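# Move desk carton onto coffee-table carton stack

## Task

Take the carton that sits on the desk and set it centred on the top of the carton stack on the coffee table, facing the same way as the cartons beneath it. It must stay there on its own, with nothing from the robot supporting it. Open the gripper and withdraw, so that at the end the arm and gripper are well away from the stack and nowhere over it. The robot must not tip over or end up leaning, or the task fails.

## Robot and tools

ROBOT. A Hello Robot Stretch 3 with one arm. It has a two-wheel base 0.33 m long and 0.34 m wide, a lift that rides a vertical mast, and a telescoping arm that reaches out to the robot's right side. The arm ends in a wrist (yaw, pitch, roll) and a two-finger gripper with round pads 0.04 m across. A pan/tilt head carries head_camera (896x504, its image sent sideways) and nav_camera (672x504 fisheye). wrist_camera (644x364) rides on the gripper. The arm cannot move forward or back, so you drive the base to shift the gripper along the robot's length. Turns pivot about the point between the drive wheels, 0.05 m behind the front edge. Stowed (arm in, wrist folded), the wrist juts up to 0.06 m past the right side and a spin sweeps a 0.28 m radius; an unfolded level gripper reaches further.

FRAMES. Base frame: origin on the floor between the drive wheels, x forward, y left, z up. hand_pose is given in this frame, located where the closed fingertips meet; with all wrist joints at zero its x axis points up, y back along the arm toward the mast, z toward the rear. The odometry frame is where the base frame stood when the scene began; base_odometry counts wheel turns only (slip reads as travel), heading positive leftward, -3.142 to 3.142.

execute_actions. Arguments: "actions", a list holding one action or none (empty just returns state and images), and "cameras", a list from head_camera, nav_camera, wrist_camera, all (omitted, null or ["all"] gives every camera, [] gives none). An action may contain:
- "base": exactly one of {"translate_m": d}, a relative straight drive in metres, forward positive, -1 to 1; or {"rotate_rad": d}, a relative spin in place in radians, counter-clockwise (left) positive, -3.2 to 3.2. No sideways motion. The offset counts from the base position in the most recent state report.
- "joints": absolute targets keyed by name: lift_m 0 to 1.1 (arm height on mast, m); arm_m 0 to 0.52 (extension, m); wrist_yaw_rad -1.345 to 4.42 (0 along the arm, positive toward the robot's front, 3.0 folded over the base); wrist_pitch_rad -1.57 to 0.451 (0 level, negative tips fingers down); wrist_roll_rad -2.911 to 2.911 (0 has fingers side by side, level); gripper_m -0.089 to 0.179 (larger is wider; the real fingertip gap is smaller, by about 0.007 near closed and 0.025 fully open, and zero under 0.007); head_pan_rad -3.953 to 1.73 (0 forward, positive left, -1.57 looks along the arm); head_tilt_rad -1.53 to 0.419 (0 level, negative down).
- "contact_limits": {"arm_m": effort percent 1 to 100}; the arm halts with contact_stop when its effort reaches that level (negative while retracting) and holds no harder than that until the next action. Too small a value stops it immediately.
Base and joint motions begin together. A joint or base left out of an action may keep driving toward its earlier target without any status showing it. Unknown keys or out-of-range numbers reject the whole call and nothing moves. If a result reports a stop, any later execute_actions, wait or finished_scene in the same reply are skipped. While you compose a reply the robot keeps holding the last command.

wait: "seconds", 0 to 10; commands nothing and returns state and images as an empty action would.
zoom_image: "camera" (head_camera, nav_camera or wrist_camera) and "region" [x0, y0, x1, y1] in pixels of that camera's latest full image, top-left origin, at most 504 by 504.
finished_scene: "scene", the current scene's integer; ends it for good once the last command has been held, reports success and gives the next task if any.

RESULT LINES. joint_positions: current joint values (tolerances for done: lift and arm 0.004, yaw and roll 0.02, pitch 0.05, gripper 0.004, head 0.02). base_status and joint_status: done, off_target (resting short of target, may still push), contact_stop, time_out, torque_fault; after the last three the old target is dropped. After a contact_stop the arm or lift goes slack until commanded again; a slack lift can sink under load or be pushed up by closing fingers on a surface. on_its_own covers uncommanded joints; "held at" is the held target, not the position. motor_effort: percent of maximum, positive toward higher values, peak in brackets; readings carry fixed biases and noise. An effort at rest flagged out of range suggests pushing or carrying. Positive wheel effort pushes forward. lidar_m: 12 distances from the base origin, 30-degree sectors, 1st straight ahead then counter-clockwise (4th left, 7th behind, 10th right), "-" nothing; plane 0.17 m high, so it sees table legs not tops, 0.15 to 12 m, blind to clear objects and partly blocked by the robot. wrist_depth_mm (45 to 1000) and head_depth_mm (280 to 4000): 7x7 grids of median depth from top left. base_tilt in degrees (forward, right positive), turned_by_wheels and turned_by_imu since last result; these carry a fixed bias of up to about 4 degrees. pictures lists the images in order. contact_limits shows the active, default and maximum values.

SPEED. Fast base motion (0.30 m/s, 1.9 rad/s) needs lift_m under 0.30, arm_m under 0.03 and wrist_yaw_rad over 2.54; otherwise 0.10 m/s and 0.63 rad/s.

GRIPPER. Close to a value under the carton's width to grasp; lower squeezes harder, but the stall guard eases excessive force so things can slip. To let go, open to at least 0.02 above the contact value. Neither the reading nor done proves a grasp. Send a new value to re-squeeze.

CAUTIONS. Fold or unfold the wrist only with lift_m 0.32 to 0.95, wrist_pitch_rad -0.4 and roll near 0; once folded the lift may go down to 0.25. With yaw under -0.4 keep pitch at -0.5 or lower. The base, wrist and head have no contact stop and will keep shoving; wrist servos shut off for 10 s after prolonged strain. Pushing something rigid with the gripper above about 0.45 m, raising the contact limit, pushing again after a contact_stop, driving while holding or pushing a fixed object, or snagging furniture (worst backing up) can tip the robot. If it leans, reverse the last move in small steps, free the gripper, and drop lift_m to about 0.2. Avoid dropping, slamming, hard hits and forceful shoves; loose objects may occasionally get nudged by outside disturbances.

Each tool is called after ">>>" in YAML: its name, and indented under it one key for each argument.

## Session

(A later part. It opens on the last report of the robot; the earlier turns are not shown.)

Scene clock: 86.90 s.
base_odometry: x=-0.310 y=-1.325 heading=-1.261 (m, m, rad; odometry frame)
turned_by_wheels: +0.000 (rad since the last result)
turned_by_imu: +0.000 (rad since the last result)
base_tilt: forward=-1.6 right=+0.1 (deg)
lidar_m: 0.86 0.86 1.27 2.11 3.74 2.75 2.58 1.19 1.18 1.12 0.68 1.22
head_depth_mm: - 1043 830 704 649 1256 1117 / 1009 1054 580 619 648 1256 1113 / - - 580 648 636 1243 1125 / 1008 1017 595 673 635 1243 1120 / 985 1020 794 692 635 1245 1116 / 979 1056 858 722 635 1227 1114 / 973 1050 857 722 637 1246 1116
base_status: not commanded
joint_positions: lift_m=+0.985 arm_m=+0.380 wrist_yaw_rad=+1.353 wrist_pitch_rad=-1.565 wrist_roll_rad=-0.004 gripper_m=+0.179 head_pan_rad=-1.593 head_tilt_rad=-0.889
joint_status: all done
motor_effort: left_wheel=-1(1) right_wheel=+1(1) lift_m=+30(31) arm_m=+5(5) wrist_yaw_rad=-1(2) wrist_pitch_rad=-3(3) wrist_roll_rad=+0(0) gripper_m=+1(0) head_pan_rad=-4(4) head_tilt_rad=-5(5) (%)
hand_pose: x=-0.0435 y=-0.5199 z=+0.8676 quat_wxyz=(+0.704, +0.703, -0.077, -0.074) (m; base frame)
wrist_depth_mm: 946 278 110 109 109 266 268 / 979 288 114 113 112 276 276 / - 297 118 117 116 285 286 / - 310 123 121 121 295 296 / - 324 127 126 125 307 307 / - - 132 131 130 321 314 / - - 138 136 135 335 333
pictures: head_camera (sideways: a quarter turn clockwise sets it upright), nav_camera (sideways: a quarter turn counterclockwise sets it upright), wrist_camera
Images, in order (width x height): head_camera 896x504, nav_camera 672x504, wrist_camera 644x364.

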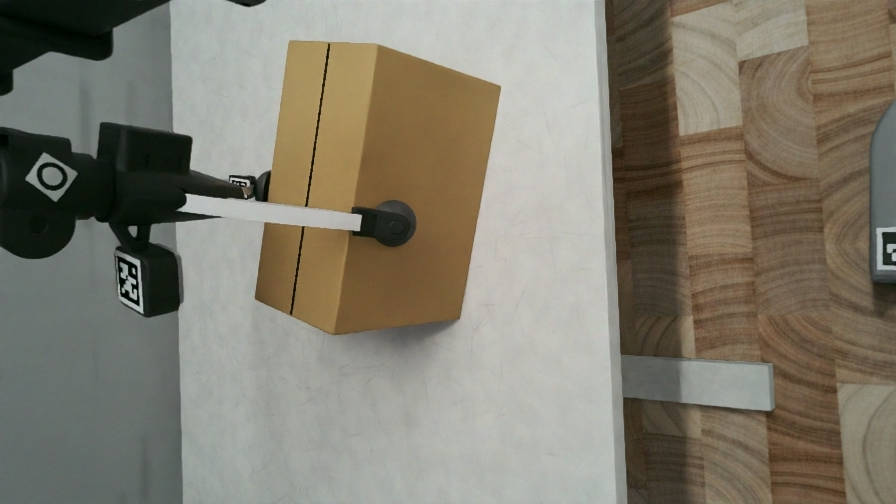

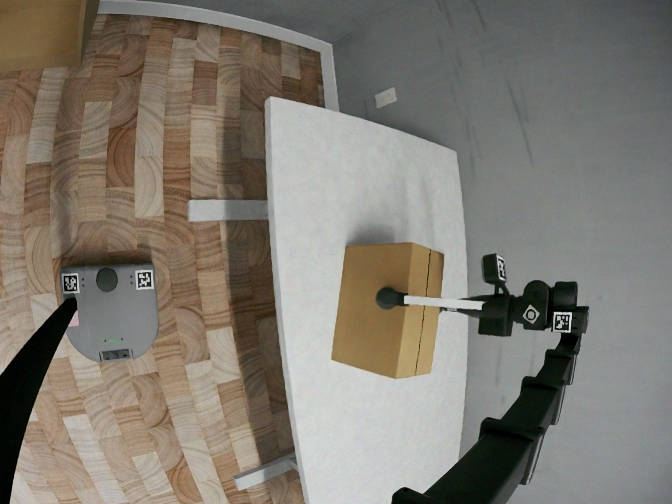

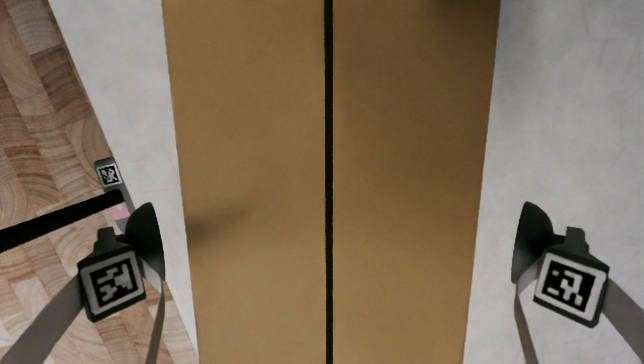

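>>> execute_actions:
  actions:
    - {"base":{"translate_m":-0.012},"joints":{"arm_m":0.376}}
  cameras: []

>>> execute_actions:
  actions:
    - {"joints":{"gripper_m":0.07}}
  cameras: []

>>> execute_actions:
  actions:
    - {"joints":{"lift_m":1.06}}

Scene clock: 89.40 s.
base_odometry: x=-0.313 y=-1.314 heading=-1.261 (m, m, rad; odometry frame)
turned_by_wheels: +0.000 (rad since the last result)
turned_by_imu: -0.001 (rad since the last result)
base_tilt: forward=-1.6 right=+0.0 (deg)
lidar_m: 0.87 0.87 1.28 2.11 3.72 2.74 2.57 1.18 1.18 1.12 0.69 1.24
head_depth_mm: - 1046 856 721 646 1251 1117 / 1014 1045 582 620 648 1253 1113 / - - 581 646 647 1249 1118 / 999 1014 588 677 633 1248 1124 / 991 1022 605 690 637 1250 1126 / 977 1052 856 722 634 1229 1116 / 968 1054 859 719 637 1254 1118
base_status: done
joint_positions: lift_m=+0.985 arm_m=+0.376 wrist_yaw_rad=+1.353 wrist_pitch_rad=-1.565 wrist_roll_rad=-0.004 gripper_m=+0.179 head_pan_rad=-1.593 head_tilt_rad=-0.889
joint_status: all done
motor_effort: left_wheel=-1(7) right_wheel=+1(3) lift_m=+30(30) arm_m=-6(6) wrist_yaw_rad=-2(1) wrist_pitch_rad=-3(3) wrist_roll_rad=+0(0) gripper_m=+0(0) head_pan_rad=-3(3) head_tilt_rad=-5(5) (%)
hand_pose: x=-0.0435 y=-0.5167 z=+0.8676 quat_wxyz=(+0.704, +0.703, -0.077, -0.074) (m; base frame)
wrist_depth_mm: 948 276 110 109 109 265 268 / 974 287 114 114 112 277 277 / - 298 118 117 116 287 286 / - 310 122 121 120 295 296 / - 324 127 126 125 308 305 / - - 132 131 130 323 314 / - - 138 136 135 333 334
pictures: none
No camera images: the call's "cameras" was empty. Leave "cameras" out to get every camera's image.

Scene clock: 90.97 s.
base_odometry: x=-0.313 y=-1.314 heading=-1.261 (m, m, rad; odometry frame)
turned_by_wheels: +0.000 (rad since the last result)
turned_by_imu: +0.000 (rad since the last result)
base_tilt: forward=-1.5 right=+0.1 (deg)
lidar_m: 0.87 0.87 1.28 2.11 3.72 2.73 2.57 1.18 1.18 1.12 0.69 1.24
head_depth_mm: - 1051 858 721 649 1244 1112 / 1010 1050 580 623 647 1248 1113 / - - 580 645 647 1251 1121 / 1013 1018 596 672 635 1247 1130 / 983 1019 608 690 638 1244 1119 / 978 1057 857 724 636 1222 1119 / 969 1049 855 721 637 1246 1109
base_status: not commanded
joint_positions: lift_m=+0.985 arm_m=+0.376 wrist_yaw_rad=+1.353 wrist_pitch_rad=-1.565 wrist_roll_rad=-0.004 gripper_m=+0.072 head_pan_rad=-1.593 head_tilt_rad=-0.889
joint_status: all done
motor_effort: left_wheel=-1(1) right_wheel=+1(1) lift_m=+30(30) arm_m=-6(6) wrist_yaw_rad=-2(2) wrist_pitch_rad=-3(3) wrist_roll_rad=+0(0) gripper_m=-32(99) head_pan_rad=-3(3) head_tilt_rad=-5(5) (%)
hand_pose: x=-0.0435 y=-0.5167 z=+0.8676 quat_wxyz=(+0.704, +0.703, -0.077, -0.074) (m; base frame)
wrist_depth_mm: 926 279 110 109 108 109 268 / 963 288 113 112 111 274 276 / - 297 117 116 115 283 285 / - 310 122 121 120 295 297 / - - 127 125 125 304 307 / - - 132 130 129 - 317 / - - 138 136 134 332 330
pictures: none
No camera images: the call's "cameras" was empty. Leave "cameras" out to get every camera's image.

Scene clock: 92.47 s.
base_odometry: x=-0.313 y=-1.314 heading=-1.261 (m, m, rad; odometry frame)
turned_by_wheels: +0.000 (rad since the last result)
turned_by_imu: +0.000 (rad since the last result)
base_tilt: forward=-1.5 right=+0.0 (deg)
lidar_m: 0.87 0.87 1.28 2.11 3.69 2.74 2.57 1.18 1.18 1.12 0.69 1.24
head_depth_mm: 1017 1051 793 719 648 1255 1122 / 1024 1050 509 623 647 1240 1118 / - 557 522 677 646 1248 1119 / 1034 575 545 691 633 1255 1127 / 1011 1058 557 704 633 1249 1112 / 981 1055 858 722 638 1235 1120 / 974 1050 860 724 636 1251 1110
base_status: not commanded
joint_positions: lift_m=+1.060 arm_m=+0.376 wrist_yaw_rad=+1.353 wrist_pitch_rad=-1.565 wrist_roll_rad=-0.004 gripper_m=+0.079 head_pan_rad=-1.593 head_tilt_rad=-0.889
joint_status: all done
on_its_own: gripper_m is held at +0.077, not at your +0.070, by its stall guard, which is still easing
motor_effort: left_wheel=-1(1) right_wheel=+1(1) lift_m=+47(50) arm_m=-6(6) wrist_yaw_rad=-3(2) wrist_pitch_rad=-3(3) wrist_roll_rad=+0(0) gripper_m=-29(32) head_pan_rad=-3(4) head_tilt_rad=-5(5) (%)
hand_pose: x=-0.0435 y=-0.5167 z=+0.9420 quat_wxyz=(+0.704, +0.703, -0.077, -0.074) (m; base frame)
wrist_depth_mm: - 350 109 109 108 109 333 / - 363 113 112 112 342 345 / - - 117 116 115 353 357 / - - 121 121 120 370 369 / - - 127 125 124 379 383 / - - 132 130 129 - 394 / - - 138 136 135 417 411
pictures: head_camera (sideways: a quarter turn clockwise sets it upright), nav_camera (sideways: a quarter turn counterclockwise sets it upright), wrist_camera
Images, in order (width x height): head_camera 896x504, nav_camera 672x504, wrist_camera 644x364.

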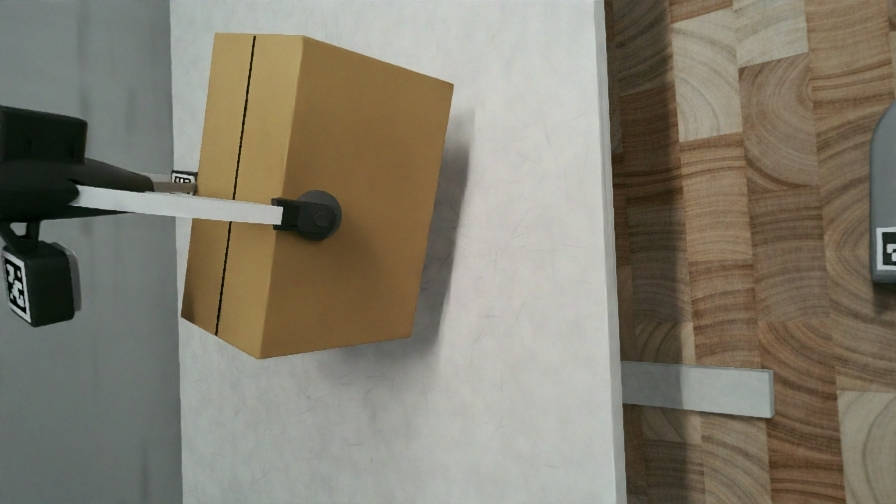

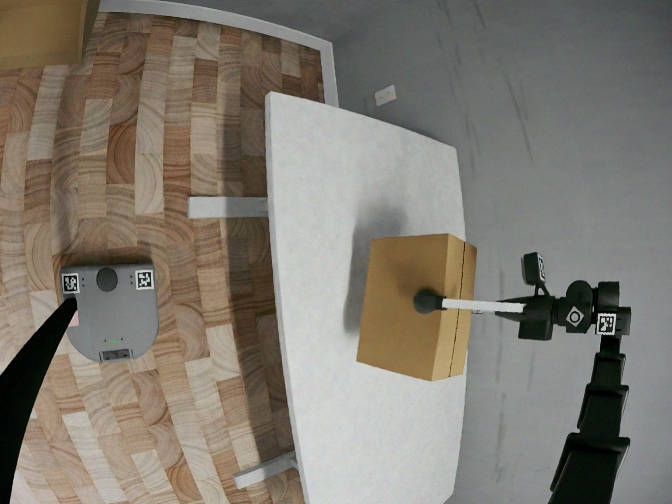

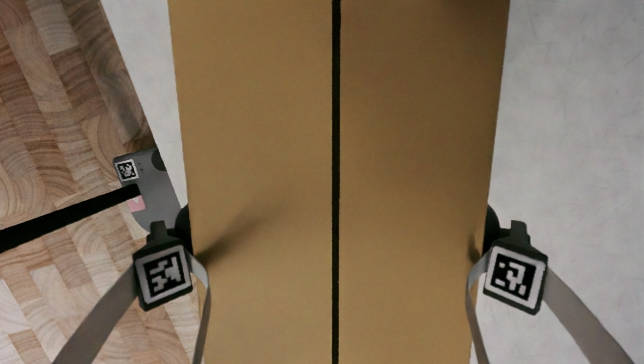

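>>> execute_actions:
  actions:
    - {"joints":{"arm_m":0.05,"wrist_yaw_rad":1.57,"gripper_m":0.077,"head_pan_rad":-1.0}}

Scene clock: 96.60 s.
base_odometry: x=-0.313 y=-1.314 heading=-1.261 (m, m, rad; odometry frame)
turned_by_wheels: +0.000 (rad since the last result)
turned_by_imu: -0.001 (rad since the last result)
base_tilt: forward=-1.5 right=+0.1 (deg)
lidar_m: 0.87 0.87 1.28 2.11 3.73 2.74 2.57 1.18 1.18 1.11 0.69 1.24
head_depth_mm: 981 1044 860 756 332 299 296 / 1030 1045 856 722 339 299 364 / 1080 1216 856 721 636 310 1085 / 1137 1323 880 721 1323 1215 1121 / 1208 1425 1697 719 1396 1244 1117 / 1293 1526 1814 1629 1411 1254 1118 / 1358 1516 1690 1632 1420 1251 1120
base_status: not commanded
joint_positions: lift_m=+1.060 arm_m=+0.050 wrist_yaw_rad=+1.568 wrist_pitch_rad=-1.565 wrist_roll_rad=-0.004 gripper_m=+0.089 head_pan_rad=-1.007 head_tilt_rad=-0.889
joint_status: gripper_m off_target (ended at +0.089, target +0.077); the others done
on_its_own: gripper_m is held at +0.087, not at your +0.077, by its stall guard, which is not easing now
motor_effort: left_wheel=-1(1) right_wheel=+1(1) lift_m=+47(47) arm_m=-6(8) wrist_yaw_rad=+1(2) wrist_pitch_rad=-3(3) wrist_roll_rad=+0(0) gripper_m=-24(57) head_pan_rad=+4(38) head_tilt_rad=-5(5) (%)
hand_pose: x=-0.0440 y=-0.1955 z=+0.9420 quat_wxyz=(+0.707, +0.707, -0.001, +0.002) (m; base frame)
wrist_depth_mm: - - 109 109 108 109 336 / - - 114 112 111 344 347 / - - 117 116 115 354 356 / - - 122 121 120 370 369 / - - 126 125 124 376 383 / - - 132 130 129 - 396 / - - 138 136 134 416 417
pictures: head_camera (sideways: a quarter turn clockwise sets it upright), nav_camera (sideways: a quarter turn counterclockwise sets it upright), wrist_camera
Images, in order (width x height): head_camera 896x504, nav_camera 672x504, wrist_camera 644x364.

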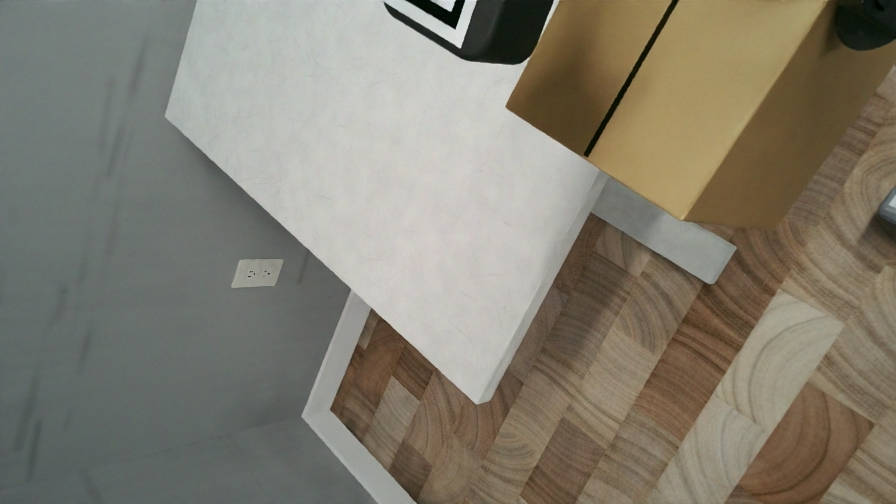

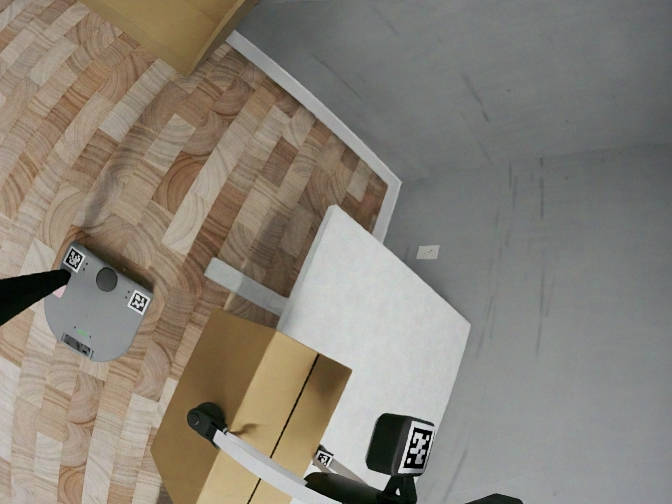

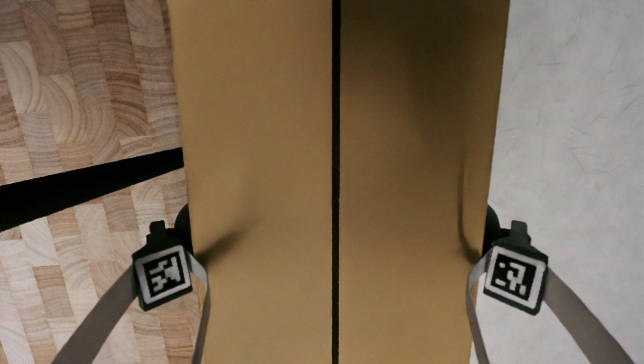

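>>> execute_actions:
  actions:
    - {"base":{"rotate_rad":1.585},"joints":{"head_pan_rad":0.2,"head_tilt_rad":-0.6}}
  cameras: ["head_camera"]

>>> execute_actions:
  actions:
    - {"base":{"translate_m":1.0}}

Scene clock: 101.20 s.
base_odometry: x=-0.313 y=-1.314 heading=+0.324 (m, m, rad; odometry frame)
turned_by_wheels: +1.585 (rad since the last result)
turned_by_imu: +1.569 (rad since the last result)
base_tilt: forward=-1.7 right=+0.2 (deg)
lidar_m: 2.11 2.29 2.74 2.56 1.19 1.18 1.12 0.69 1.24 0.87 1.15 1.28
head_depth_mm: 2996 3311 3133 2231 1762 1449 1228 / 3056 3360 3121 2243 1742 1453 1229 / 3099 3297 2455 2251 1767 1458 1230 / 3149 3300 2454 2230 1771 1447 1231 / 3160 3416 2483 2264 1751 1454 1227 / 3200 3563 2509 2242 1768 1442 1232 / 3261 3683 3069 2251 1763 1453 1234
base_status: done
joint_positions: lift_m=+1.060 arm_m=+0.050 wrist_yaw_rad=+1.568 wrist_pitch_rad=-1.565 wrist_roll_rad=-0.004 gripper_m=+0.089 head_pan_rad=+0.193 head_tilt_rad=-0.606
joint_status: all done
on_its_own: gripper_m is held at +0.087, not at your +0.077, by its stall guard, which is not easing now
motor_effort: left_wheel=-1(7) right_wheel=+1(3) lift_m=+47(47) arm_m=-6(6) wrist_yaw_rad=+1(1) wrist_pitch_rad=-3(3) wrist_roll_rad=+0(0) gripper_m=-24(24) head_pan_rad=+4(40) head_tilt_rad=+2(21) (%)
hand_pose: x=-0.0440 y=-0.1956 z=+0.9420 quat_wxyz=(+0.707, +0.707, -0.001, +0.002) (m; base frame)
wrist_depth_mm: - - 110 109 108 109 868 / - - 113 112 111 - - / - - 117 116 116 - - / - - 122 121 120 - - / - - 126 125 124 - - / - - 132 130 129 - - / - - 138 136 134 - -
pictures: head_camera (sideways: a quarter turn clockwise sets it upright)
Images, in order (width x height): head_camera 896x504.

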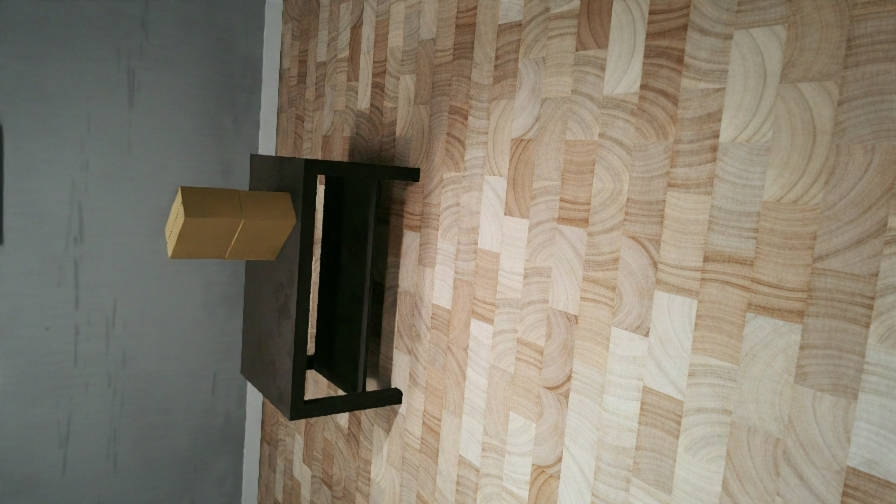

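Scene clock: 112.43 s.
base_odometry: x=+0.635 y=-0.995 heading=+0.324 (m, m, rad; odometry frame)
turned_by_wheels: +0.000 (rad since the last result)
turned_by_imu: +0.002 (rad since the last result)
base_tilt: forward=-1.5 right=+0.1 (deg)
lidar_m: 1.12 1.44 2.79 2.64 2.68 1.93 1.66 1.67 1.13 0.81 1.14 1.50
head_depth_mm: 2139 2355 2673 2243 1752 1447 1232 / 2226 2426 2657 2245 1766 1450 1236 / 2250 2467 2696 2100 1708 1452 1225 / 2267 2461 1748 1398 1673 1437 1223 / 2295 2544 1322 1410 1654 1450 1226 / 2356 2556 2787 1539 1677 1438 1232 / 2350 2597 2850 1613 1712 1453 1233
base_status: done
joint_positions: lift_m=+1.060 arm_m=+0.050 wrist_yaw_rad=+1.568 wrist_pitch_rad=-1.565 wrist_roll_rad=-0.004 gripper_m=+0.089 head_pan_rad=+0.193 head_tilt_rad=-0.606
joint_status: not commanded
on_its_own: gripper_m is held at +0.087, not at your +0.077, by its stall guard, which is not easing now
motor_effort: left_wheel=-2(5) right_wheel=+2(5) lift_m=+47(47) arm_m=-7(6) wrist_yaw_rad=+1(0) wrist_pitch_rad=-3(3) wrist_roll_rad=+0(0) gripper_m=-24(24) head_pan_rad=+4(3) head_tilt_rad=+3(2) (%)
hand_pose: x=-0.0440 y=-0.1956 z=+0.9420 quat_wxyz=(+0.707, +0.707, -0.001, +0.002) (m; base frame)
wrist_depth_mm: - - 109 109 108 109 971 / - - 113 113 112 - - / - - 118 116 115 946 955 / - - 122 121 119 - 959 / - - 127 125 124 - - / - - 132 131 129 - - / - - 138 136 135 - -
pictures: head_camera (sideways: a quarter turn clockwise sets it upright), nav_camera (sideways: a quarter turn counterclockwise sets it upright), wrist_camera
Images, in order (width x height): head_camera 896x504, nav_camera 672x504, wrist_camera 644x364.

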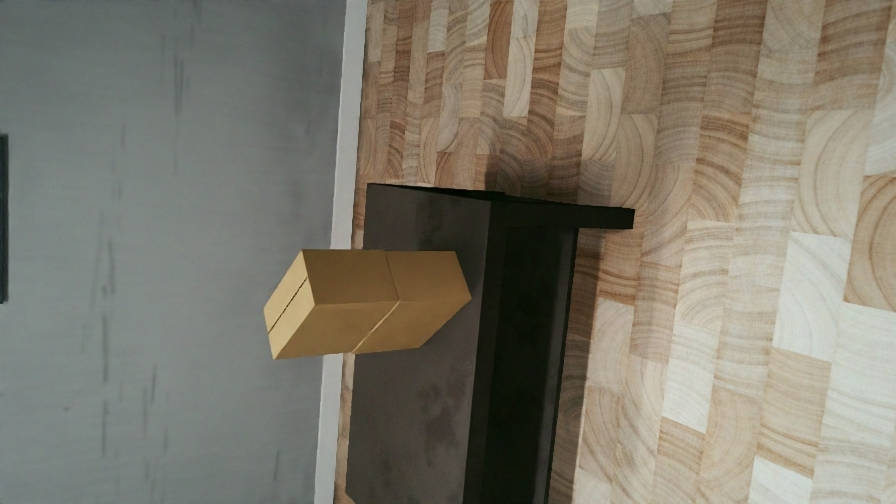

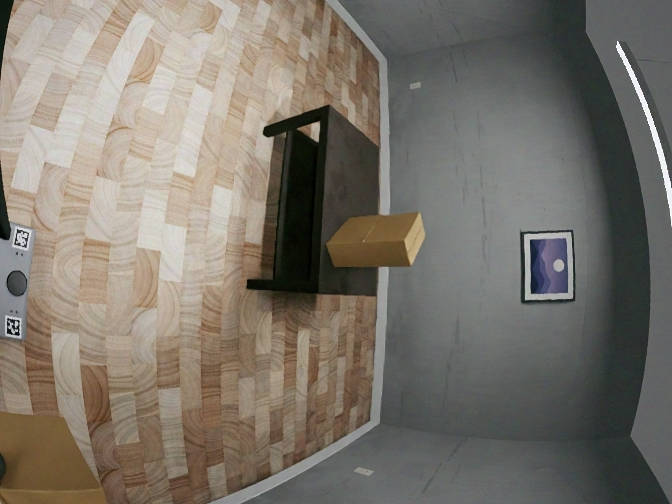

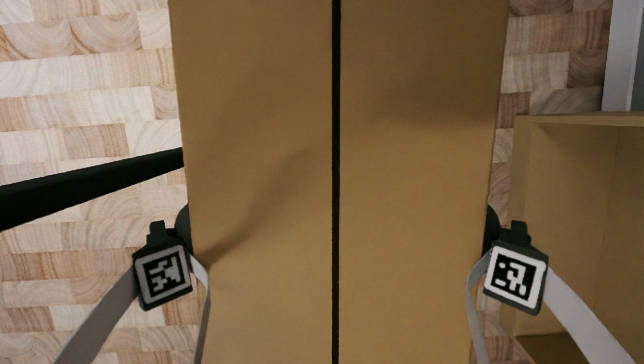

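>>> execute_actions:
  actions:
    - {"base":{"translate_m":0.62},"joints":{"head_tilt_rad":-0.85,"head_pan_rad":0.5}}
  cameras: ["head_camera","nav_camera"]

Scene clock: 121.60 s.
base_odometry: x=+1.222 y=-0.798 heading=+0.324 (m, m, rad; odometry frame)
turned_by_wheels: +0.000 (rad since the last result)
turned_by_imu: +0.001 (rad since the last result)
base_tilt: forward=-1.6 right=-0.1 (deg)
lidar_m: 0.51 0.51 1.07 2.68 2.75 2.48 2.27 1.55 1.02 1.08 1.11 1.45
head_depth_mm: 1737 1964 2074 1712 1463 1276 1126 / 1821 2066 2080 1161 1406 1273 1124 / 1920 2132 2060 1085 972 1227 1123 / 1980 2248 769 858 992 1272 1124 / 2100 2366 1229 1068 1278 1281 1128 / 2187 2470 1349 1120 1372 1277 1123 / 2304 2550 1349 1141 1433 1268 1129
base_status: done
joint_positions: lift_m=+1.060 arm_m=+0.050 wrist_yaw_rad=+1.568 wrist_pitch_rad=-1.565 wrist_roll_rad=-0.004 gripper_m=+0.089 head_pan_rad=+0.493 head_tilt_rad=-0.839
joint_status: all done
on_its_own: gripper_m is held at +0.087, not at your +0.077, by its stall guard, which is not easing now
motor_effort: left_wheel=-2(4) right_wheel=+2(4) lift_m=+47(47) arm_m=-6(6) wrist_yaw_rad=+1(1) wrist_pitch_rad=-3(3) wrist_roll_rad=+0(0) gripper_m=-24(24) head_pan_rad=+4(27) head_tilt_rad=-5(22) (%)
hand_pose: x=-0.0440 y=-0.1956 z=+0.9420 quat_wxyz=(+0.707, +0.707, -0.001, +0.002) (m; base frame)
wrist_depth_mm: - - 110 109 108 109 944 / - - 113 112 111 - - / - - 118 116 115 - - / - - 122 121 120 - - / - - 127 125 124 - - / - - 132 130 129 - - / - - 138 136 135 - 869
pictures: head_camera (sideways: a quarter turn clockwise sets it upright), nav_camera (sideways: a quarter turn counterclockwise sets it upright)
Images, in order (width x height): head_camera 896x504, nav_camera 672x504.

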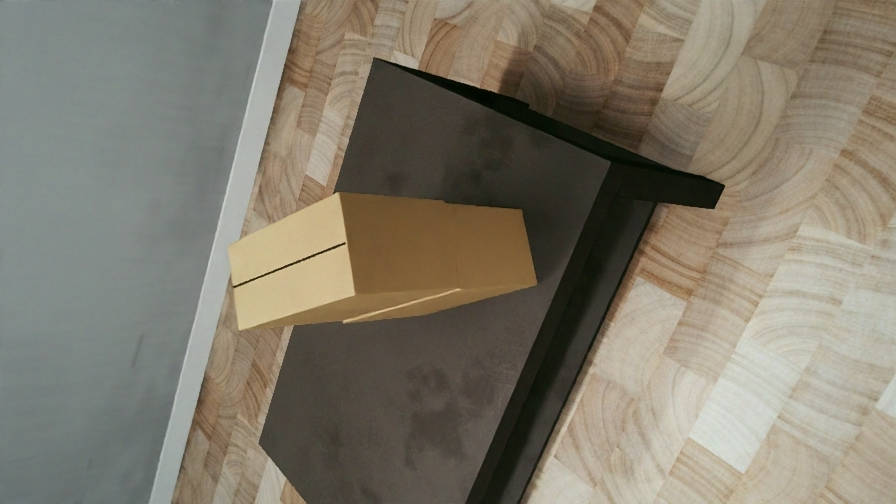

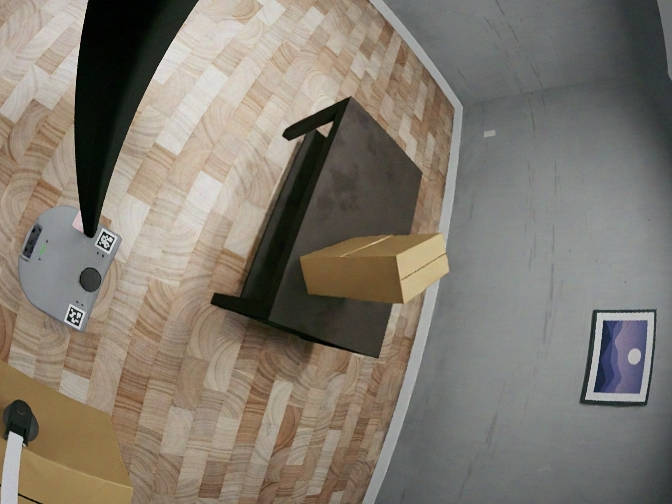

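>>> execute_actions:
  actions:
    - {"base":{"rotate_rad":1.585},"joints":{"head_tilt_rad":-0.85,"head_pan_rad":-1.05,"lift_m":1.1}}
  cameras: ["head_camera","nav_camera"]

Scene clock: 127.07 s.
base_odometry: x=+1.222 y=-0.798 heading=+1.909 (m, m, rad; odometry frame)
turned_by_wheels: +1.585 (rad since the last result)
turned_by_imu: +1.569 (rad since the last result)
base_tilt: forward=-1.7 right=+0.0 (deg)
lidar_m: 2.67 2.75 2.49 2.27 1.54 1.03 1.08 1.11 1.46 0.51 0.51 1.07
head_depth_mm: 1762 1974 2074 1450 305 - - / 1844 2067 2077 1114 306 - 320 / 1929 2221 790 961 971 285 377 / 2031 2259 790 886 1019 1273 1127 / 2179 2441 1343 1112 1323 1273 1125 / 2287 2501 1353 1112 1404 1269 1130 / 2448 2634 1358 1175 1454 1277 1131
base_status: done
joint_positions: lift_m=+1.100 arm_m=+0.050 wrist_yaw_rad=+1.568 wrist_pitch_rad=-1.566 wrist_roll_rad=-0.004 gripper_m=+0.089 head_pan_rad=-1.043 head_tilt_rad=-0.839
joint_status: all done
on_its_own: gripper_m is held at +0.087, not at your +0.077, by its stall guard, which is not easing now
motor_effort: left_wheel=-1(7) right_wheel=+1(7) lift_m=+47(49) arm_m=-7(7) wrist_yaw_rad=+1(1) wrist_pitch_rad=-2(3) wrist_roll_rad=+0(0) gripper_m=-24(24) head_pan_rad=-3(41) head_tilt_rad=-5(4) (%)
hand_pose: x=-0.0442 y=-0.1956 z=+0.9820 quat_wxyz=(+0.707, +0.707, -0.001, +0.002) (m; base frame)
wrist_depth_mm: - - 110 109 108 109 612 / - - 113 112 112 636 - / - - 117 116 115 - - / - - 122 120 120 - - / - - 127 125 124 - - / - - 132 131 129 - - / - - 138 136 134 - -
pictures: head_camera (sideways: a quarter turn clockwise sets it upright), nav_camera (sideways: a quarter turn counterclockwise sets it upright)
Images, in order (width x height): head_camera 896x504, nav_camera 672x504.

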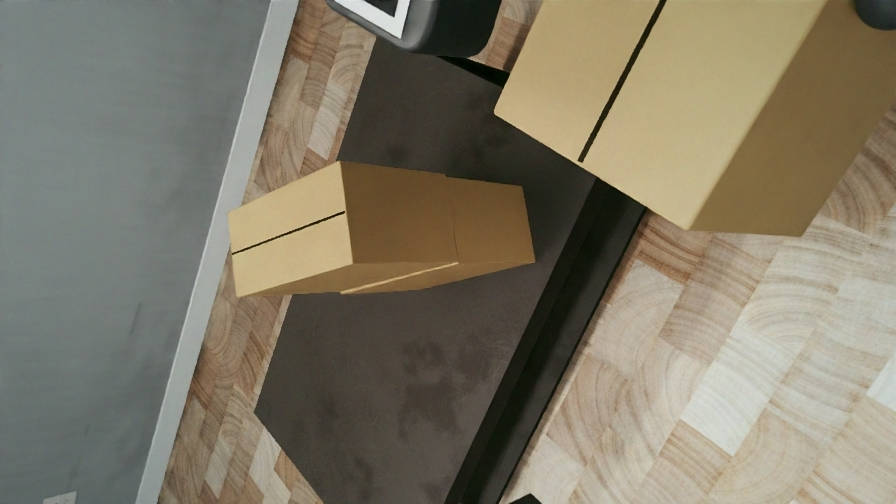

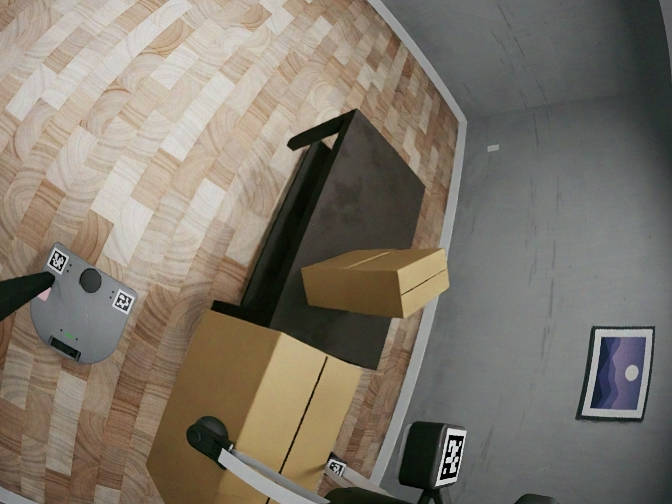

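>>> execute_actions:
  actions:
    - {"base":{"translate_m":0.36},"joints":{"wrist_yaw_rad":0.75,"head_pan_rad":-1.5,"head_tilt_rad":-0.9}}

Scene clock: 132.93 s.
base_odometry: x=+1.103 y=-0.458 heading=+1.908 (m, m, rad; odometry frame)
turned_by_wheels: +0.000 (rad since the last result)
turned_by_imu: +0.000 (rad since the last result)
base_tilt: forward=-1.7 right=+0.1 (deg)
lidar_m: 2.32 2.38 2.38 2.33 1.85 1.33 1.43 1.48 0.53 1.00 1.15 0.76
head_depth_mm: - - - - 295 - - / - 2038 - - 295 - - / 1821 2005 685 349 290 - 337 / 1805 2048 790 341 302 - 1118 / 1830 2129 1252 1039 314 1234 1115 / 1826 2123 1257 1069 978 1257 1112 / 1858 2149 1263 1064 976 1245 1129
base_status: done
joint_positions: lift_m=+1.100 arm_m=+0.050 wrist_yaw_rad=+0.753 wrist_pitch_rad=-1.566 wrist_roll_rad=-0.004 gripper_m=+0.089 head_pan_rad=-1.493 head_tilt_rad=-0.888
joint_status: all done
on_its_own: gripper_m is held at +0.087, not at your +0.077, by its stall guard, which is not easing now
motor_effort: left_wheel=-2(2) right_wheel=+2(5) lift_m=+47(47) arm_m=-5(6) wrist_yaw_rad=-2(2) wrist_pitch_rad=-2(2) wrist_roll_rad=+0(0) gripper_m=-24(24) head_pan_rad=-3(33) head_tilt_rad=-5(11) (%)
hand_pose: x=-0.0372 y=-0.1789 z=+0.9820 quat_wxyz=(+0.650, +0.649, -0.281, -0.278) (m; base frame)
wrist_depth_mm: - - 110 109 108 108 - / - - 113 112 112 629 - / - - 117 116 115 - - / - - 122 121 119 - - / - - 126 125 124 - - / - - 132 130 129 - - / - - 137 136 134 - -
pictures: head_camera (sideways: a quarter turn clockwise sets it upright), nav_camera (sideways: a quarter turn counterclockwise sets it upright), wrist_camera
Images, in order (width x height): head_camera 896x504, nav_camera 672x504, wrist_camera 644x364.

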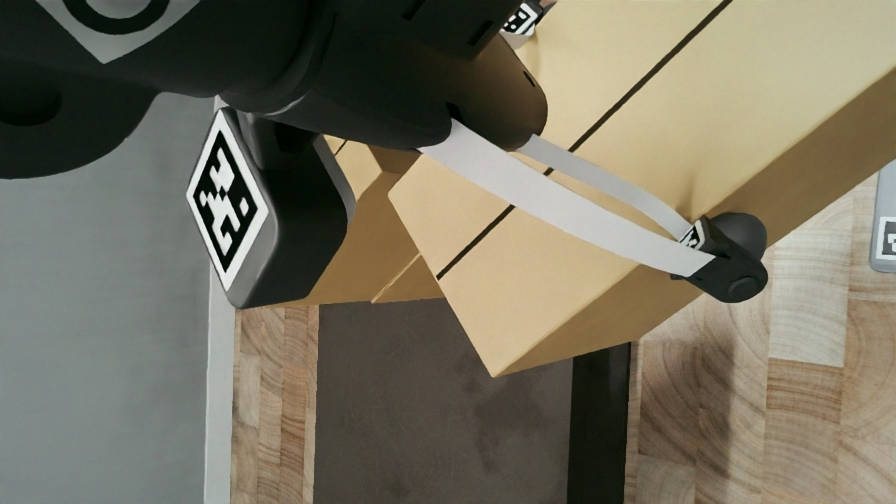

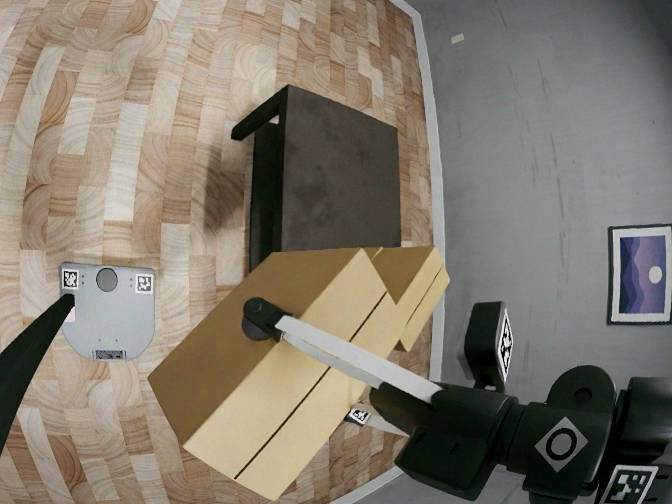

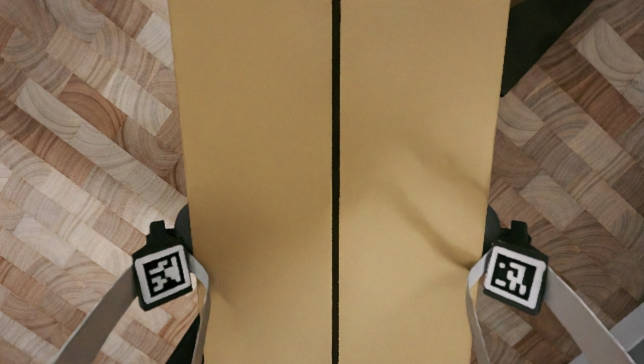

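>>> execute_actions:
  actions:
    - {"joints":{"arm_m":0.43,"head_tilt_rad":-0.75}}

Scene clock: 137.73 s.
base_odometry: x=+1.103 y=-0.458 heading=+1.908 (m, m, rad; odometry frame)
turned_by_wheels: +0.000 (rad since the last result)
turned_by_imu: -0.001 (rad since the last result)
base_tilt: forward=-1.5 right=+0.0 (deg)
lidar_m: 2.32 2.38 2.38 2.34 1.84 1.33 1.44 1.47 0.53 1.00 1.15 0.76
head_depth_mm: 1711 1944 501 561 1555 1270 1154 / - 1945 499 527 963 995 1132 / 1665 1866 541 604 820 1131 1154 / 1740 1935 618 784 937 1147 1158 / 1742 1994 2182 1186 1009 1144 1151 / 1746 1982 2196 1217 1007 1149 1155 / 1769 2002 2219 1222 1007 1171 1156
base_status: not commanded
joint_positions: lift_m=+1.100 arm_m=+0.430 wrist_yaw_rad=+0.751 wrist_pitch_rad=-1.566 wrist_roll_rad=-0.004 gripper_m=+0.089 head_pan_rad=-1.493 head_tilt_rad=-0.754
joint_status: all done
on_its_own: gripper_m is held at +0.087, not at your +0.077, by its stall guard, which is not easing now
motor_effort: left_wheel=-2(2) right_wheel=+2(2) lift_m=+47(47) arm_m=+5(6) wrist_yaw_rad=-2(2) wrist_pitch_rad=-2(2) wrist_roll_rad=+0(0) gripper_m=-24(24) head_pan_rad=-3(3) head_tilt_rad=+2(14) (%)
hand_pose: x=-0.0371 y=-0.5580 z=+0.9820 quat_wxyz=(+0.650, +0.648, -0.282, -0.279) (m; base frame)
wrist_depth_mm: - 637 109 109 108 109 - / - - 114 113 111 623 - / - - 118 116 116 - - / - - 122 121 119 - - / - - 127 125 124 - - / - - 132 130 129 - - / - - 138 136 134 - -
pictures: head_camera (sideways: a quarter turn clockwise sets it upright), nav_camera (sideways: a quarter turn counterclockwise sets it upright), wrist_camera
Images, in order (width x height): head_camera 896x504, nav_camera 672x504, wrist_camera 644x364.

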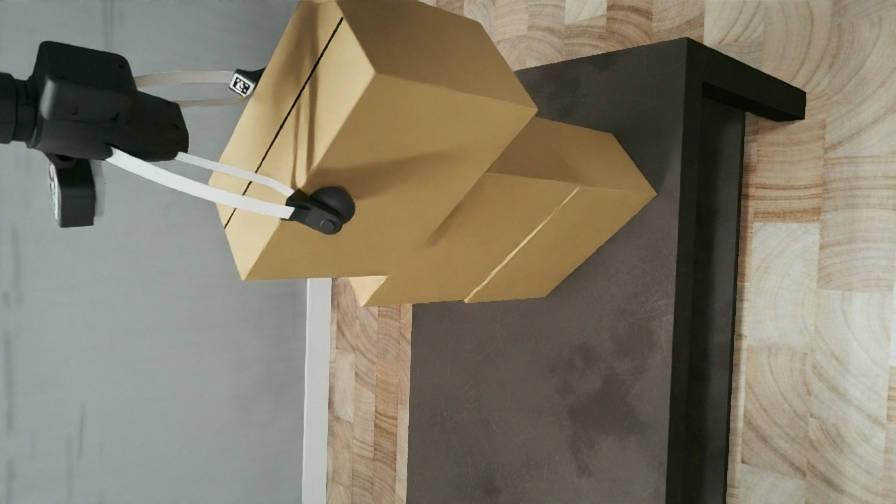

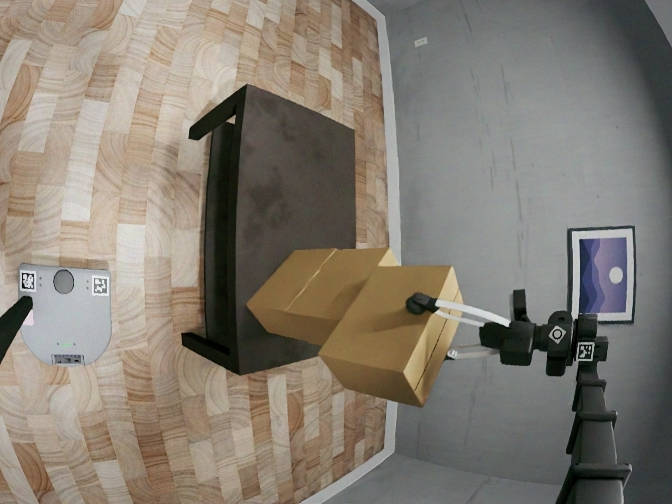

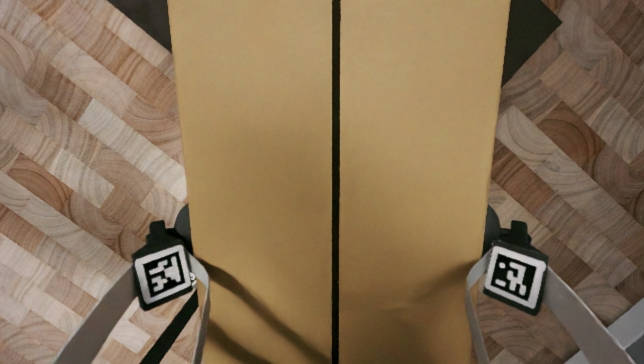

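>>> execute_actions:
  actions:
    - {"base":{"rotate_rad":-0.35},"joints":{"arm_m":0.1}}
  cameras: []

>>> execute_actions:
  actions:
    - {"base":{"translate_m":0.32}}
  cameras: []

>>> execute_actions:
  actions:
    - {"base":{"rotate_rad":0.35}}
  cameras: []

>>> execute_actions:
  actions:
    - {"base":{"translate_m":-0.26}}
  cameras: []

>>> execute_actions:
  actions:
    - {"joints":{"arm_m":0.44,"wrist_yaw_rad":0.79}}
  cameras: ["head_camera","nav_camera"]

Scene clock: 144.00 s.
base_odometry: x=+1.103 y=-0.458 heading=+1.559 (m, m, rad; odometry frame)
turned_by_wheels: -0.350 (rad since the last result)
turned_by_imu: -0.348 (rad since the last result)
base_tilt: forward=-1.7 right=+0.1 (deg)
lidar_m: 0.79 2.33 2.52 2.38 2.75 1.76 1.33 1.44 1.55 0.53 2.01 0.76
head_depth_mm: - - - - 321 290 - / - - - - 328 289 - / 1824 2150 - 1916 321 289 336 / 1821 2035 2171 1216 336 - 1135 / 1778 1983 2194 718 355 906 1151 / 1721 1913 2140 723 870 899 1161 / 1667 1868 2086 770 966 881 1131
base_status: done
joint_positions: lift_m=+1.100 arm_m=+0.100 wrist_yaw_rad=+0.751 wrist_pitch_rad=-1.566 wrist_roll_rad=-0.004 gripper_m=+0.089 head_pan_rad=-1.493 head_tilt_rad=-0.754
joint_status: all done
on_its_own: gripper_m is held at +0.087, not at your +0.077, by its stall guard, which is not easing now
motor_effort: left_wheel=+4(10) right_wheel=-3(6) lift_m=+47(47) arm_m=-6(6) wrist_yaw_rad=-1(1) wrist_pitch_rad=-2(3) wrist_roll_rad=+0(0) gripper_m=-24(24) head_pan_rad=-2(3) head_tilt_rad=+1(2) (%)
hand_pose: x=-0.0372 y=-0.2288 z=+0.9821 quat_wxyz=(+0.650, +0.648, -0.281, -0.279) (m; base frame)
wrist_depth_mm: - - 109 109 108 108 - / - - 113 112 111 - - / - - 118 116 115 - - / - - 122 121 119 - - / - - 126 125 124 - - / - - 132 130 129 - - / - - 137 136 135 - -
pictures: none
No camera images: the call's "cameras" was empty. Leave "cameras" out to get every camera's image.

Scene clock: 148.70 s.
base_odometry: x=+1.107 y=-0.138 heading=+1.559 (m, m, rad; odometry frame)
turned_by_wheels: +0.000 (rad since the last result)
turned_by_imu: +0.000 (rad since the last result)
base_tilt: forward=-1.8 right=+0.1 (deg)
lidar_m: 2.05 2.02 2.20 2.42 2.53 2.12 1.64 1.73 0.62 1.00 0.91 0.47
head_depth_mm: - - - - 320 290 - / - - - - 328 290 - / 1702 1993 - 719 320 289 336 / 1700 1944 2144 751 337 - 1120 / 1659 1859 2109 1871 354 828 1094 / 1604 1813 2062 1880 1009 862 1022 / 1573 1759 1984 1867 1009 865 795
base_status: done
joint_positions: lift_m=+1.100 arm_m=+0.100 wrist_yaw_rad=+0.751 wrist_pitch_rad=-1.566 wrist_roll_rad=-0.004 gripper_m=+0.089 head_pan_rad=-1.493 head_tilt_rad=-0.754
joint_status: not commanded
on_its_own: gripper_m is held at +0.087, not at your +0.077, by its stall guard, which is not easing now
motor_effort: left_wheel=+4(9) right_wheel=-3(5) lift_m=+47(47) arm_m=-6(6) wrist_yaw_rad=+0(1) wrist_pitch_rad=-2(2) wrist_roll_rad=+0(0) gripper_m=-24(24) head_pan_rad=-3(3) head_tilt_rad=+1(2) (%)
hand_pose: x=-0.0372 y=-0.2288 z=+0.9821 quat_wxyz=(+0.650, +0.648, -0.281, -0.279) (m; base frame)
wrist_depth_mm: - - 109 109 108 108 309 / - - 113 113 112 404 - / - - 117 116 115 646 - / - - 122 121 120 - - / - - 127 125 124 - - / - - 132 131 129 - - / - - 137 136 134 - -
pictures: none
No camera images: the call's "cameras" was empty. Leave "cameras" out to get every camera's image.

Scene clock: 150.47 s.
base_odometry: x=+1.107 y=-0.138 heading=+1.909 (m, m, rad; odometry frame)
turned_by_wheels: +0.350 (rad since the last result)
turned_by_imu: +0.346 (rad since the last result)
base_tilt: forward=-1.5 right=+0.1 (deg)
lidar_m: 2.03 2.08 2.74 2.42 2.12 1.64 1.73 0.62 1.00 1.89 0.46 0.49
head_depth_mm: - - - - 321 290 - / - - - - 328 290 - / 1592 1844 - 1928 321 289 337 / 1625 1849 2093 1871 337 - 1092 / 1646 1878 2122 1862 355 826 1119 / 1654 1876 2128 1889 1014 859 1096 / 1655 1882 2134 1881 1550 865 1097
base_status: done
joint_positions: lift_m=+1.100 arm_m=+0.100 wrist_yaw_rad=+0.751 wrist_pitch_rad=-1.566 wrist_roll_rad=-0.004 gripper_m=+0.089 head_pan_rad=-1.493 head_tilt_rad=-0.754
joint_status: not commanded
on_its_own: gripper_m is held at +0.087, not at your +0.077, by its stall guard, which is not easing now
motor_effort: left_wheel=-1(5) right_wheel=+2(5) lift_m=+47(47) arm_m=-6(6) wrist_yaw_rad=-1(1) wrist_pitch_rad=-2(2) wrist_roll_rad=+0(0) gripper_m=-24(24) head_pan_rad=-3(3) head_tilt_rad=+1(1) (%)
hand_pose: x=-0.0372 y=-0.2288 z=+0.9821 quat_wxyz=(+0.650, +0.648, -0.281, -0.279) (m; base frame)
wrist_depth_mm: - - 110 109 108 108 414 / - - 114 112 112 480 393 / - - 117 116 115 487 389 / - - 122 121 120 546 389 / - - 126 125 124 690 - / - - 132 130 129 - - / - - 137 136 135 - -
pictures: none
No camera images: the call's "cameras" was empty. Leave "cameras" out to get every camera's image.

Scene clock: 154.13 s.
base_odometry: x=+1.193 y=-0.384 heading=+1.908 (m, m, rad; odometry frame)
turned_by_wheels: +0.000 (rad since the last result)
turned_by_imu: -0.002 (rad since the last result)
base_tilt: forward=-1.6 right=+0.1 (deg)
lidar_m: 2.28 2.34 2.99 2.45 1.95 1.42 1.47 1.51 0.45 0.90 1.03 0.66
head_depth_mm: - - - - 321 290 - / - - - - 329 290 - / 1612 1859 - 717 321 289 337 / 1636 1867 2111 716 337 - 1117 / 1653 1872 2105 1897 355 826 1114 / 1668 1876 2137 1886 1012 861 1116 / 1657 1890 2135 1209 1009 862 1118
base_status: done
joint_positions: lift_m=+1.100 arm_m=+0.100 wrist_yaw_rad=+0.751 wrist_pitch_rad=-1.566 wrist_roll_rad=-0.004 gripper_m=+0.089 head_pan_rad=-1.493 head_tilt_rad=-0.754
joint_status: not commanded
on_its_own: gripper_m is held at +0.087, not at your +0.077, by its stall guard, which is not easing now
motor_effort: left_wheel=-1(7) right_wheel=+2(3) lift_m=+47(47) arm_m=-6(6) wrist_yaw_rad=+0(1) wrist_pitch_rad=-2(2) wrist_roll_rad=+0(0) gripper_m=-24(24) head_pan_rad=-4(3) head_tilt_rad=+1(1) (%)
hand_pose: x=-0.0372 y=-0.2288 z=+0.9821 quat_wxyz=(+0.650, +0.648, -0.281, -0.279) (m; base frame)
wrist_depth_mm: - - 110 109 108 109 291 / - - 113 112 112 298 - / - - 118 116 115 - - / - - 122 121 120 - - / - - 127 125 124 - - / - - 132 130 129 - - / - - 137 136 135 - -
pictures: none
No camera images: the call's "cameras" was empty. Leave "cameras" out to get every camera's image.

Scene clock: 157.83 s.
base_odometry: x=+1.193 y=-0.384 heading=+1.908 (m, m, rad; odometry frame)
turned_by_wheels: +0.000 (rad since the last result)
turned_by_imu: -0.001 (rad since the last result)
base_tilt: forward=-1.7 right=+0.0 (deg)
lidar_m: 2.27 2.35 3.00 2.45 1.95 1.41 1.47 1.51 0.45 0.90 1.03 0.67
head_depth_mm: 1617 1817 515 582 1030 860 997 / - 1838 510 541 622 827 1067 / 1592 1741 540 619 673 809 1116 / 1644 1820 625 715 829 861 1114 / 1657 1875 2117 1876 1009 864 1113 / 1660 1878 2134 1866 1004 864 1116 / 1674 1889 2144 1227 1013 866 1110
base_status: not commanded
joint_positions: lift_m=+1.100 arm_m=+0.440 wrist_yaw_rad=+0.787 wrist_pitch_rad=-1.566 wrist_roll_rad=-0.004 gripper_m=+0.089 head_pan_rad=-1.493 head_tilt_rad=-0.754
joint_status: all done
on_its_own: gripper_m is held at +0.087, not at your +0.077, by its stall guard, which is not easing now
motor_effort: left_wheel=-1(1) right_wheel=+2(2) lift_m=+47(47) arm_m=+5(5) wrist_yaw_rad=+1(2) wrist_pitch_rad=-2(2) wrist_roll_rad=+0(0) gripper_m=-23(24) head_pan_rad=-3(3) head_tilt_rad=+1(1) (%)
hand_pose: x=-0.0378 y=-0.5686 z=+0.9821 quat_wxyz=(+0.655, +0.653, -0.270, -0.267) (m; base frame)
wrist_depth_mm: - 629 110 109 108 108 - / - 659 113 113 111 637 - / - - 118 116 115 - - / - - 122 121 120 - - / - - 127 126 124 - - / - - 132 130 129 - - / - - 138 136 134 - -
pictures: head_camera (sideways: a quarter turn clockwise sets it upright), nav_camera (sideways: a quarter turn counterclockwise sets it upright)
Images, in order (width x height): head_camera 896x504, nav_camera 672x504.

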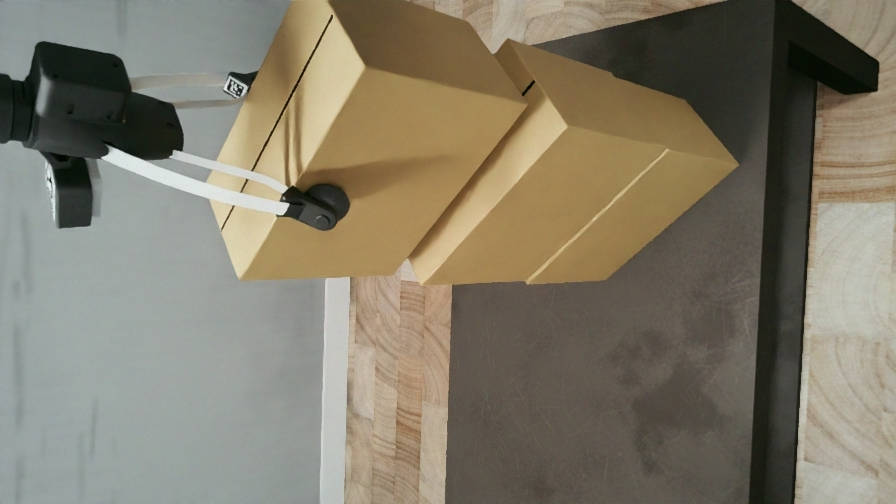

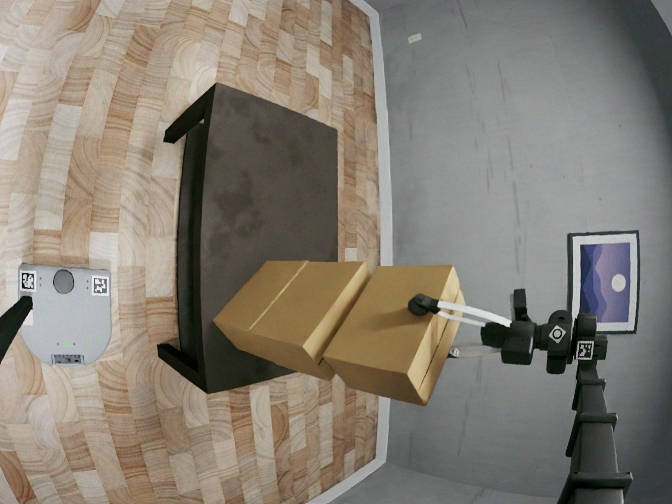

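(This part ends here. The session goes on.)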